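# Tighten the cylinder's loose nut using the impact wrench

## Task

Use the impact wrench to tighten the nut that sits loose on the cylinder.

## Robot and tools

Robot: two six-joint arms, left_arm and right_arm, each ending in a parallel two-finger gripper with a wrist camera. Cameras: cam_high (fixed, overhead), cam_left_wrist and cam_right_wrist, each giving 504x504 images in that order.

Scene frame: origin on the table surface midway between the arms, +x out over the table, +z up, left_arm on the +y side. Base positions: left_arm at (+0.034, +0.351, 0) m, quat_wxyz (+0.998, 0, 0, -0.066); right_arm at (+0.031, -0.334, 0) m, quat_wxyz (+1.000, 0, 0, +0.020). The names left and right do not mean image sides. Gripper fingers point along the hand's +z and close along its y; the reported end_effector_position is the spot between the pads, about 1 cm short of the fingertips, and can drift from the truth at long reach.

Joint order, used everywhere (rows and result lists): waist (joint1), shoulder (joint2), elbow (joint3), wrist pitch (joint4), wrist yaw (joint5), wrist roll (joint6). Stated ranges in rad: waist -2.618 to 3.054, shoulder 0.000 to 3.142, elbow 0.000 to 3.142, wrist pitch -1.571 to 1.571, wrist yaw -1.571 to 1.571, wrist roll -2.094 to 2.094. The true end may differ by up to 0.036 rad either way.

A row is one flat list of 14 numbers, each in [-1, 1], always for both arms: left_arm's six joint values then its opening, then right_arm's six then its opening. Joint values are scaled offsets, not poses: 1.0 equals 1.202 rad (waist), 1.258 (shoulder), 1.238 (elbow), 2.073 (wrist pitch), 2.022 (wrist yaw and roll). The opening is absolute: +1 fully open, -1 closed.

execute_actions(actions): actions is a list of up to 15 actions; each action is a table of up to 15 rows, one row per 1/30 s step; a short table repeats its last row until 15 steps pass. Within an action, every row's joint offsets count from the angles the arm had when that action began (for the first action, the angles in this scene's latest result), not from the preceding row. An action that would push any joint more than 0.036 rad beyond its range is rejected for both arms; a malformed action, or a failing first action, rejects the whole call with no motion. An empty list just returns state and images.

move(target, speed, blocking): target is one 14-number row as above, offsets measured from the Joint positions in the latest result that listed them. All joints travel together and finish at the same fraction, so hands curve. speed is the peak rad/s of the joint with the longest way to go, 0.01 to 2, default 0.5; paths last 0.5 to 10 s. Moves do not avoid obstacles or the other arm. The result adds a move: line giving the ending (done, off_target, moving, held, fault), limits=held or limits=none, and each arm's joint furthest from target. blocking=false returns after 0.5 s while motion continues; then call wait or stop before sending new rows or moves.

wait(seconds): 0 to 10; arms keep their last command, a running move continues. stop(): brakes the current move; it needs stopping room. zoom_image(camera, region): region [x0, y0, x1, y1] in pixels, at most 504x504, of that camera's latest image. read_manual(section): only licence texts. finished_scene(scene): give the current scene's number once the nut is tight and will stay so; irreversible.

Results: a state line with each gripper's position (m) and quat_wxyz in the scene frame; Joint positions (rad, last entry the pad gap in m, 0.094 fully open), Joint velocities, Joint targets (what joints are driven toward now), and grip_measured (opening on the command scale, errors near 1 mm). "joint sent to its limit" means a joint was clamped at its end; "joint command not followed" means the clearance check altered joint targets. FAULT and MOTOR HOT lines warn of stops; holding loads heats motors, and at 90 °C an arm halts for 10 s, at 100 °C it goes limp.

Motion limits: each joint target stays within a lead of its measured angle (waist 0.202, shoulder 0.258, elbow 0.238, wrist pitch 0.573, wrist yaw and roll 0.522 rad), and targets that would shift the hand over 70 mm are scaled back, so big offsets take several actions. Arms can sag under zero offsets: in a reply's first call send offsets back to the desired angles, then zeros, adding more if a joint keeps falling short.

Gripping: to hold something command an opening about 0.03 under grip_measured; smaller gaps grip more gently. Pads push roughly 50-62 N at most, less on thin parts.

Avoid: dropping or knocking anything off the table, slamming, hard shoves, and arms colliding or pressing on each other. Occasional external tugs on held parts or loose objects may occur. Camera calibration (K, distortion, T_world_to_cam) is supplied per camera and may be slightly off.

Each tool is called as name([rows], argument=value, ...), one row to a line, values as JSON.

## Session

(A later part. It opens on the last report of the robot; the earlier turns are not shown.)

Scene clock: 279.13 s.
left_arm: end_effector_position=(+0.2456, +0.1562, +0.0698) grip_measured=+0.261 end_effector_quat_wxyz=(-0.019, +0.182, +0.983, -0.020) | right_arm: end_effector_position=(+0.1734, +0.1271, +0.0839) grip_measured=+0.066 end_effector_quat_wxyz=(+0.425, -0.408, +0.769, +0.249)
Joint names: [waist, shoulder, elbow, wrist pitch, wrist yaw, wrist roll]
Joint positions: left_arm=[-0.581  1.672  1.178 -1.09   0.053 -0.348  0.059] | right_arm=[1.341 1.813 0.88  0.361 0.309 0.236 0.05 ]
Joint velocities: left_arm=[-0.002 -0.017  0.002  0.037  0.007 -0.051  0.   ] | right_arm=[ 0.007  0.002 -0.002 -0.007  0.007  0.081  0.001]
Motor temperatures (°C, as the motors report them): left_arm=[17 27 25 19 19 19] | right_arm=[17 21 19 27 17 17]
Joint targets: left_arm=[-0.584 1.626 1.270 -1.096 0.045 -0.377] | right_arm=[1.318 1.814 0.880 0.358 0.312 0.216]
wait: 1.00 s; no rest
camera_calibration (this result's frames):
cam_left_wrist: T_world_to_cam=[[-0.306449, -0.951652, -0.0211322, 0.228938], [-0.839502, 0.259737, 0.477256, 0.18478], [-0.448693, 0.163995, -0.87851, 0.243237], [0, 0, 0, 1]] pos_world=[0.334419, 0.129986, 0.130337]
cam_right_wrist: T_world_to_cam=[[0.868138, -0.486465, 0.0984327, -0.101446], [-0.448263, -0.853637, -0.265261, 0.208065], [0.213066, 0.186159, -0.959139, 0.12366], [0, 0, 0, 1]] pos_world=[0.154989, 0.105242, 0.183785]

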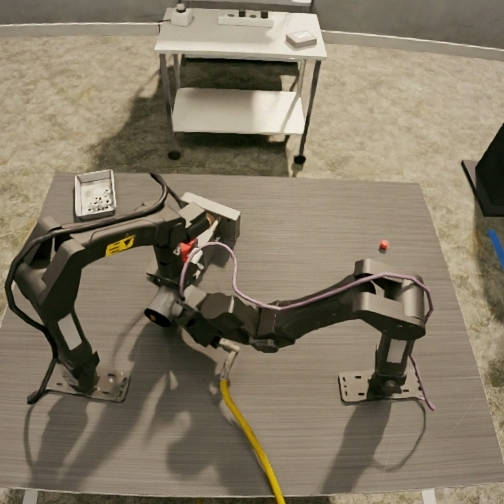

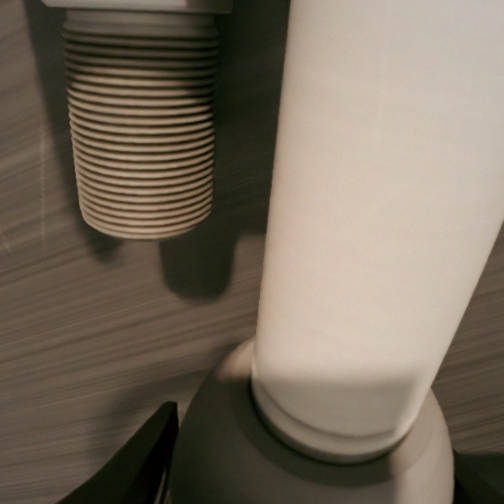

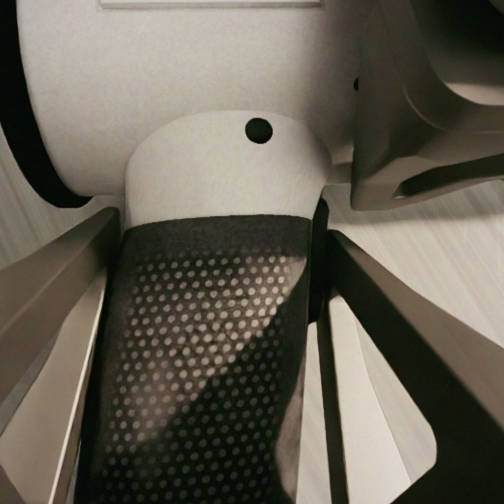

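Progressing under torque. Keep following.

execute_actions([
  [[0,-0.04,0.09,0,0,-0.01,0, -0.03,0,0,0,0.005,0,0.03]],
])

wait(seconds=1.5)

Scene clock: 281.70 s.
left_arm: end_effector_position=(+0.2456, +0.1533, +0.0706) grip_measured=+0.261 end_effector_quat_wxyz=(-0.020, +0.195, +0.980, -0.023) | right_arm: end_effector_position=(+0.1730, +0.1268, +0.0843) grip_measured=+0.043 end_effector_quat_wxyz=(+0.419, -0.401, +0.773, +0.256)
Joint names: [waist, shoulder, elbow, wrist pitch, wrist yaw, wrist roll]
Joint positions: left_arm=[-0.584  1.678  1.188 -1.093  0.06  -0.323  0.059] | right_arm=[1.338 1.809 0.88  0.355 0.299 0.258 0.049]
Joint velocities: left_arm=[ 0.012 -0.012  0.012  0.037 -0.022 -0.022  0.001] | right_arm=[ 0.002 -0.007 -0.002 -0.037 -0.081  0.007 -0.001]
Motor temperatures (°C, as the motors report them): left_arm=[17 27 25 19 19 19] | right_arm=[17 21 19 27 17 17]
Joint targets: left_arm=[-0.581 1.622 1.290 -1.090 0.053 -0.368] | right_arm=[1.304 1.813 0.880 0.361 0.320 0.236]
camera_calibration (this result's frames):
cam_left_wrist: T_world_to_cam=[[-0.332053, -0.943167, -0.0132699, 0.230686], [-0.830165, 0.285532, 0.47885, 0.178836], [-0.447847, 0.17002, -0.877796, 0.243186], [0, 0, 0, 1]] pos_world=[0.333973, 0.125166, 0.130893]
cam_right_wrist: T_world_to_cam=[[0.867206, -0.492254, 0.0751016, -0.098328], [-0.458934, -0.848638, -0.263046, 0.208774], [0.19322, 0.193649, -0.961856, 0.126809], [0, 0, 0, 1]] pos_world=[0.156582, 0.104215, 0.184273]

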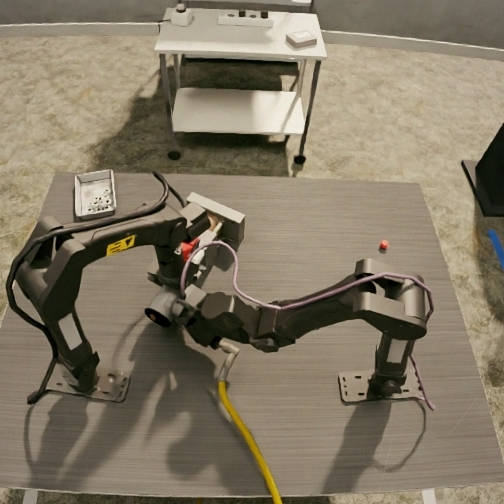

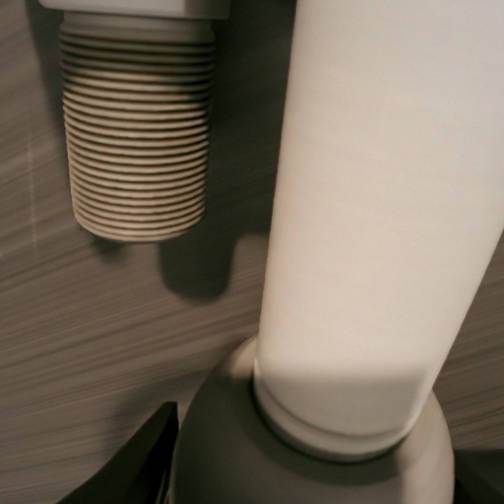

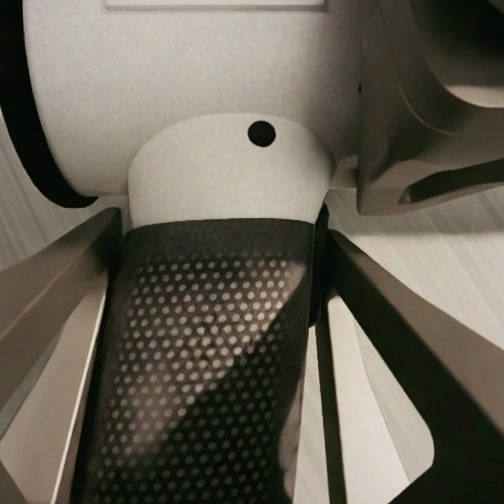

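Scene clock: 283.20 s.
left_arm: end_effector_position=(+0.2455, +0.1531, +0.0706) grip_measured=+0.261 end_effector_quat_wxyz=(-0.021, +0.198, +0.980, -0.024) | right_arm: end_effector_position=(+0.1729, +0.1269, +0.0844) grip_measured=+0.043 end_effector_quat_wxyz=(+0.418, -0.399, +0.775, +0.257)
Joint names: [waist, shoulder, elbow, wrist pitch, wrist yaw, wrist roll]
Joint positions: left_arm=[-0.584  1.678  1.188 -1.093  0.062 -0.318  0.059] | right_arm=[1.339 1.809 0.88  0.356 0.301 0.264 0.049]
Joint velocities: left_arm=[ 0.002  0.007 -0.007 -0.066  0.007 -0.066 -0.   ] | right_arm=[-0.007 -0.007 -0.007  0.051 -0.066  0.007 -0.   ]
Motor temperatures (°C, as the motors report them): left_arm=[17 27 25 19 19 19] | right_arm=[17 22 19 27 17 17]
Joint targets: left_arm=[-0.581 1.622 1.290 -1.090 0.053 -0.368] | right_arm=[1.305 1.813 0.880 0.361 0.319 0.236]
wait: 1.50 s; at rest by 0.17 s
camera_calibration (this result's frames):
cam_left_wrist: T_world_to_cam=[[-0.337065, -0.941411, -0.0115295, 0.231237], [-0.828389, 0.290734, 0.478795, 0.177588], [-0.447391, 0.170936, -0.877851, 0.242948], [0, 0, 0, 1]] pos_world=[0.333747, 0.12453, 0.130911]
cam_right_wrist: T_world_to_cam=[[0.86557, -0.495839, 0.0702314, -0.0970815], [-0.463238, -0.846035, -0.263885, 0.20928], [0.190263, 0.195877, -0.961994, 0.127176], [0, 0, 0, 1]] pos_world=[0.15678, 0.10401, 0.184387]

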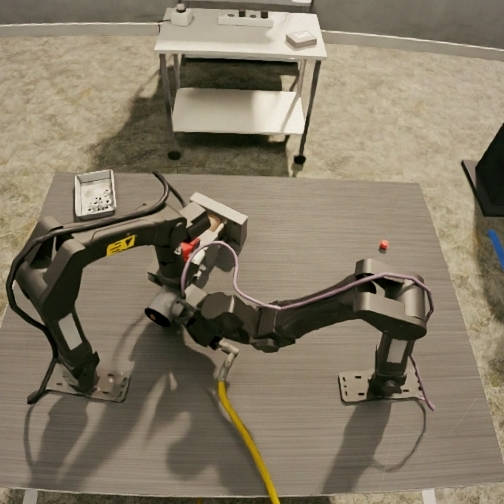

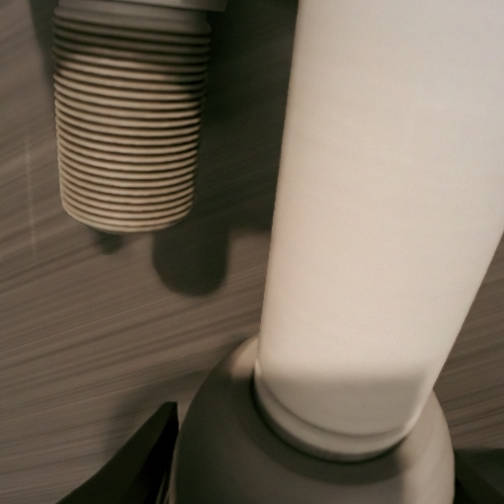

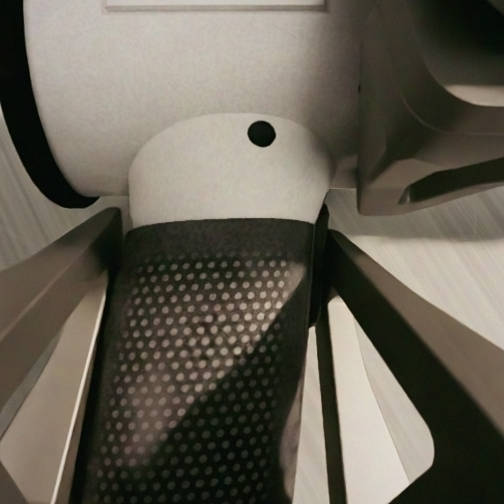

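execute_actions([
  [[0,-0.04,0.05,0,0.01,0,0, 0,0,0,0,0,0,0.9]],
  [[0,-0.04,0.05,0,0.01,0,0, 0,-0.14,-0.06,0,0,0,0.9]],
  [[-0.015,-0.08,0.0,0,0.01,0,0, -0.1,-0.08,-0.1,0.1,-0.08,-0.06,0.9]],
  [[-0.015,-0.08,0.0,0,0.01,0,0, -0.13,0,-0.1,0.15,-0.07,-0.06,0.9]],
  [[0,-0.04,0.05,0,0.02,0,0, -0.13,0.06,-0.1,0.15,0,0,0.9]],
])

Scene clock: 288.90 s.
left_arm: end_effector_position=(+0.2376, +0.1656, +0.0742) grip_measured=+0.261 end_effector_quat_wxyz=(+0.003, +0.244, +0.970, +0.002) | right_arm: end_effector_position=(+0.2946, +0.0138, +0.2010) grip_measured=+0.898 end_effector_quat_wxyz=(+0.647, -0.283, +0.624, +0.333)
Joint names: [waist, shoulder, elbow, wrist pitch, wrist yaw, wrist roll]
Joint positions: left_arm=[-0.613  1.607  1.128 -1.088 -0.006 -0.252  0.059] | right_arm=[0.891 1.608 0.475 1.193 0.03  0.048 0.089]
Joint velocities: left_arm=[-0.002 -0.017 -0.012  0.037 -0.037 -0.007  0.   ] | right_arm=[ 0.012 -0.027  0.012  0.081 -0.022 -0.022 -0.001]
Motor temperatures (°C, as the motors report them): left_arm=[17 27 25 19 19 19] | right_arm=[18 22 19 27 17 17]
Joint targets: left_arm=[-0.613 1.557 1.190 -1.088 0.034 -0.252] | right_arm=[0.897 1.614 0.467 1.203 0.025 0.048]
camera_calibration (this result's frames):
cam_left_wrist: T_world_to_cam=[[-0.423017, -0.903436, -0.0697125, 0.258792], [-0.824569, 0.351905, 0.443001, 0.157262], [-0.37569, 0.24488, -0.893807, 0.212328], [0, 0, 0, 1]] pos_world=[0.318917, 0.126466, 0.138154]
cam_right_wrist: T_world_to_cam=[[0.767314, -0.633803, 0.0975851, -0.241341], [-0.350829, -0.542277, -0.763449, 0.263837], [0.536795, 0.55157, -0.638453, 0.0663254], [0, 0, 0, 1]] pos_world=[0.242143, -0.0464731, 0.267323]

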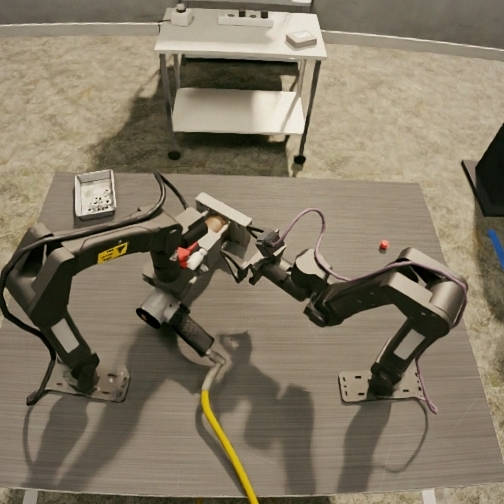

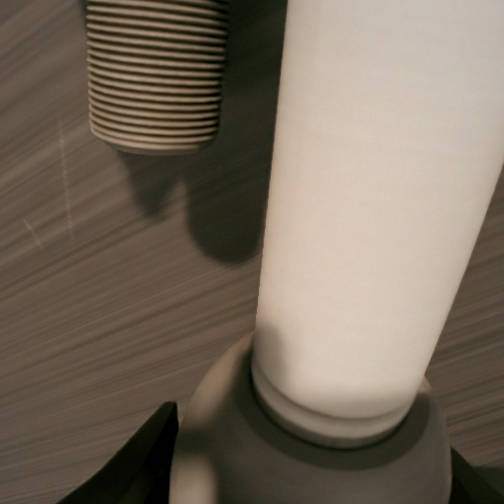

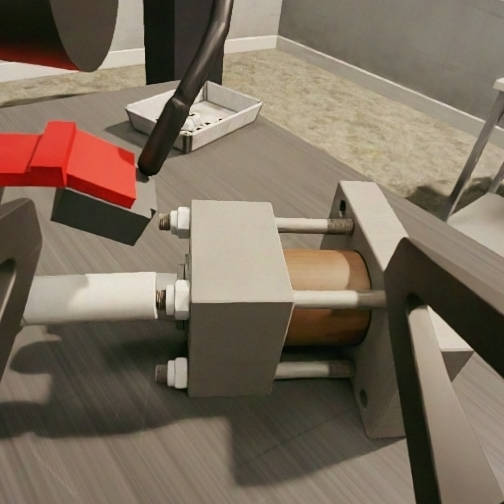

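execute_actions([
  [[0,-0.1,-0.02,0,0.02,0,0, 0,0,0,0,0,0,0.9]],
  [[0,-0.1,-0.02,0,0.02,0,0, 0,0,0,0,0,0,0.9]],
  [[0,-0.04,-0.03,0.03,0.02,0,0, 0,0,0,0,0,0,0.9]],
  [[0,-0.03,-0.03,0.03,0.02,0,0, 0,0,0,0,0,0,0.9]],
  [[0,-0.03,-0.02,0.03,0.02,0,0, 0,0,0,0,0,0,0.9]],
])

Scene clock: 293.97 s.
left_arm: end_effector_position=(+0.1969, +0.1989, +0.0330) grip_measured=+0.261 end_effector_quat_wxyz=(+0.003, +0.247, +0.969, -0.008) | right_arm: end_effector_position=(+0.2944, +0.0136, +0.2052) grip_measured=+0.898 end_effector_quat_wxyz=(+0.652, -0.281, +0.619, +0.336)
Joint names: [waist, shoulder, elbow, wrist pitch, wrist yaw, wrist roll]
Joint positions: left_arm=[-0.613  1.449  0.804 -0.913  0.011 -0.246  0.059] | right_arm=[0.891 1.608 0.475 1.21  0.03  0.048 0.089]
Joint velocities: left_arm=[ 0.012  0.012 -0.022  0.007  0.051 -0.081  0.001] | right_arm=[ 0.027  0.017 -0.002 -0.022 -0.007 -0.007 -0.001]
Motor temperatures (°C, as the motors report them): left_arm=[17 27 25 19 19 19] | right_arm=[18 21 19 28 17 17]
Joint targets: left_arm=[-0.613 1.413 0.836 -0.909 0.044 -0.246] | right_arm=[0.891 1.608 0.475 1.208 0.030 0.048]
camera_calibration (this result's frames):
cam_left_wrist: T_world_to_cam=[[-0.42893, -0.901922, -0.0505553, 0.269104], [-0.8203, 0.365453, 0.439945, 0.126825], [-0.378321, 0.230176, -0.8966, 0.155565], [0, 0, 0, 1]] pos_world=[0.278315, 0.160555, 0.0972878]
cam_right_wrist: T_world_to_cam=[[0.766319, -0.635142, 0.0966945, -0.241278], [-0.342955, -0.531682, -0.7744, 0.266686], [0.543264, 0.560276, -0.625264, 0.0645344], [0, 0, 0, 1]] pos_world=[0.241298, -0.0476104, 0.270203]

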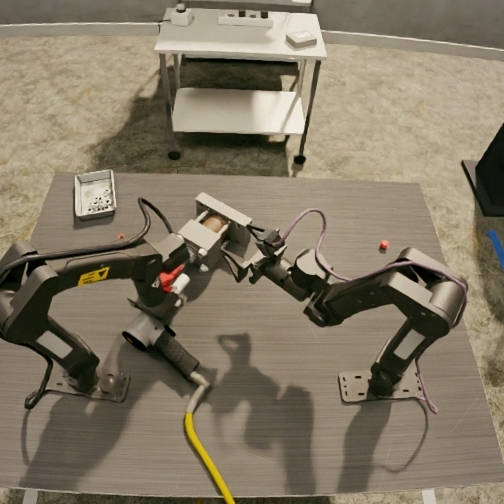

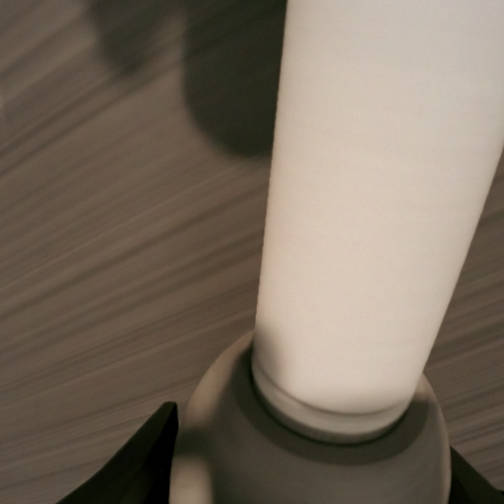

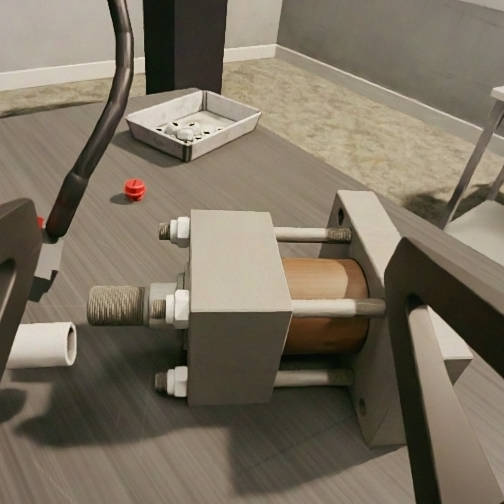

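execute_actions([
  [[0,0,0.01,0.02,0.01,0,0, 0,0,0,0,0,0,0.9]],
  [[0,0,0.01,0.01,0,0,0, 0,0,0,0,0,0,0.9]],
  [[0,0,0,0,0,0,1, 0,0,0,0,0,0,0.9]],
  [[0,-0.08,0.15,-0.1,0,0,1, 0,0,0,0,0,0,0.9]],
])

finished_scene(scene=1)

Scene clock: 298.63 s.
left_arm: end_effector_position=(+0.2121, +0.1847, +0.0833) grip_measured=+1.000 end_effector_quat_wxyz=(+0.035, +0.247, +0.968, -0.025) | right_arm: end_effector_position=(+0.2943, +0.0135, +0.2066) grip_measured=+0.898 end_effector_quat_wxyz=(+0.654, -0.280, +0.617, +0.337)
Joint names: [waist, shoulder, elbow, wrist pitch, wrist yaw, wrist roll]
Joint positions: left_arm=[-0.613  1.4    0.968 -1.054  0.012 -0.247  0.094] | right_arm=[0.891 1.608 0.475 1.216 0.03  0.048 0.089]
Joint velocities: left_arm=[ 0.022 -0.012 -0.017 -0.11  -0.007 -0.081  0.   ] | right_arm=[ 0.002 -0.012  0.012  0.095 -0.007  0.051 -0.001]
Motor temperatures (°C, as the motors report them): left_arm=[17 26 24 19 19 19] | right_arm=[17 21 19 28 17 17]
Joint targets: left_arm=[-0.613 1.398 0.977 -1.069 0.011 -0.245] | right_arm=[0.891 1.608 0.475 1.214 0.030 0.048]
camera_calibration (this result's frames):
cam_left_wrist: T_world_to_cam=[[-0.425858, -0.904353, -0.0281205, 0.263273], [-0.842257, 0.38488, 0.377451, 0.128629], [-0.330526, 0.184425, -0.925602, 0.210396], [0, 0, 0, 1]] pos_world=[0.289997, 0.149783, 0.153595]
cam_right_wrist: T_world_to_cam=[[0.76599, -0.635585, 0.0963913, -0.241255], [-0.340306, -0.528117, -0.778, 0.267629], [0.545391, 0.563137, -0.620826, 0.0639267], [0, 0, 0, 1]] pos_world=[0.24101, -0.0479983, 0.271157]

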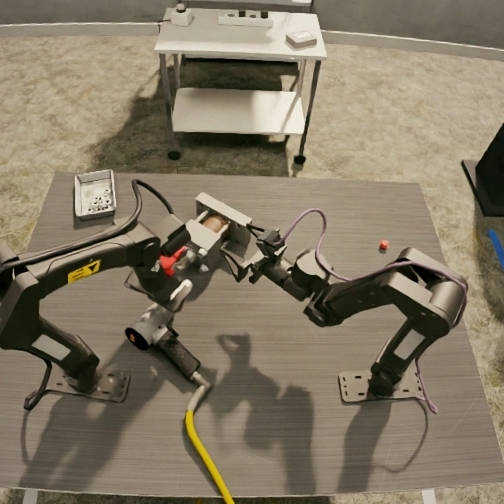

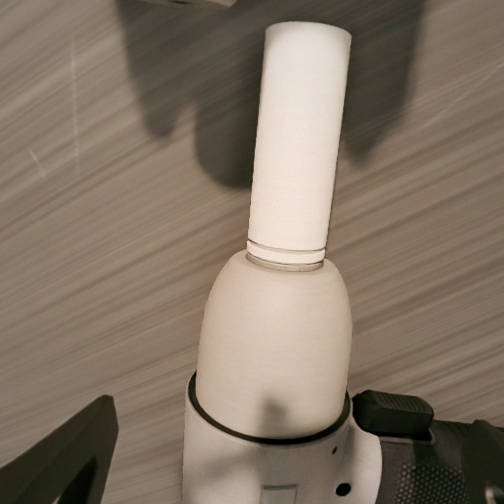

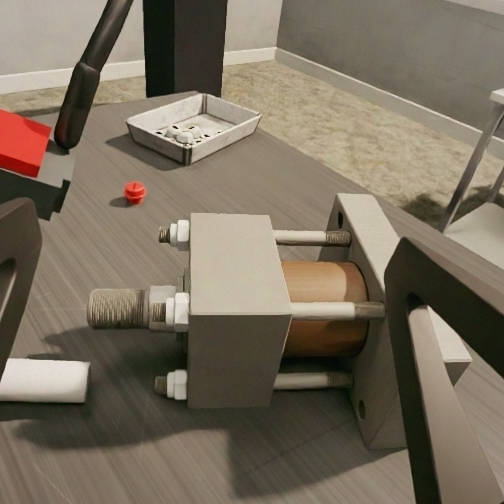

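The scene is finished: the task was done.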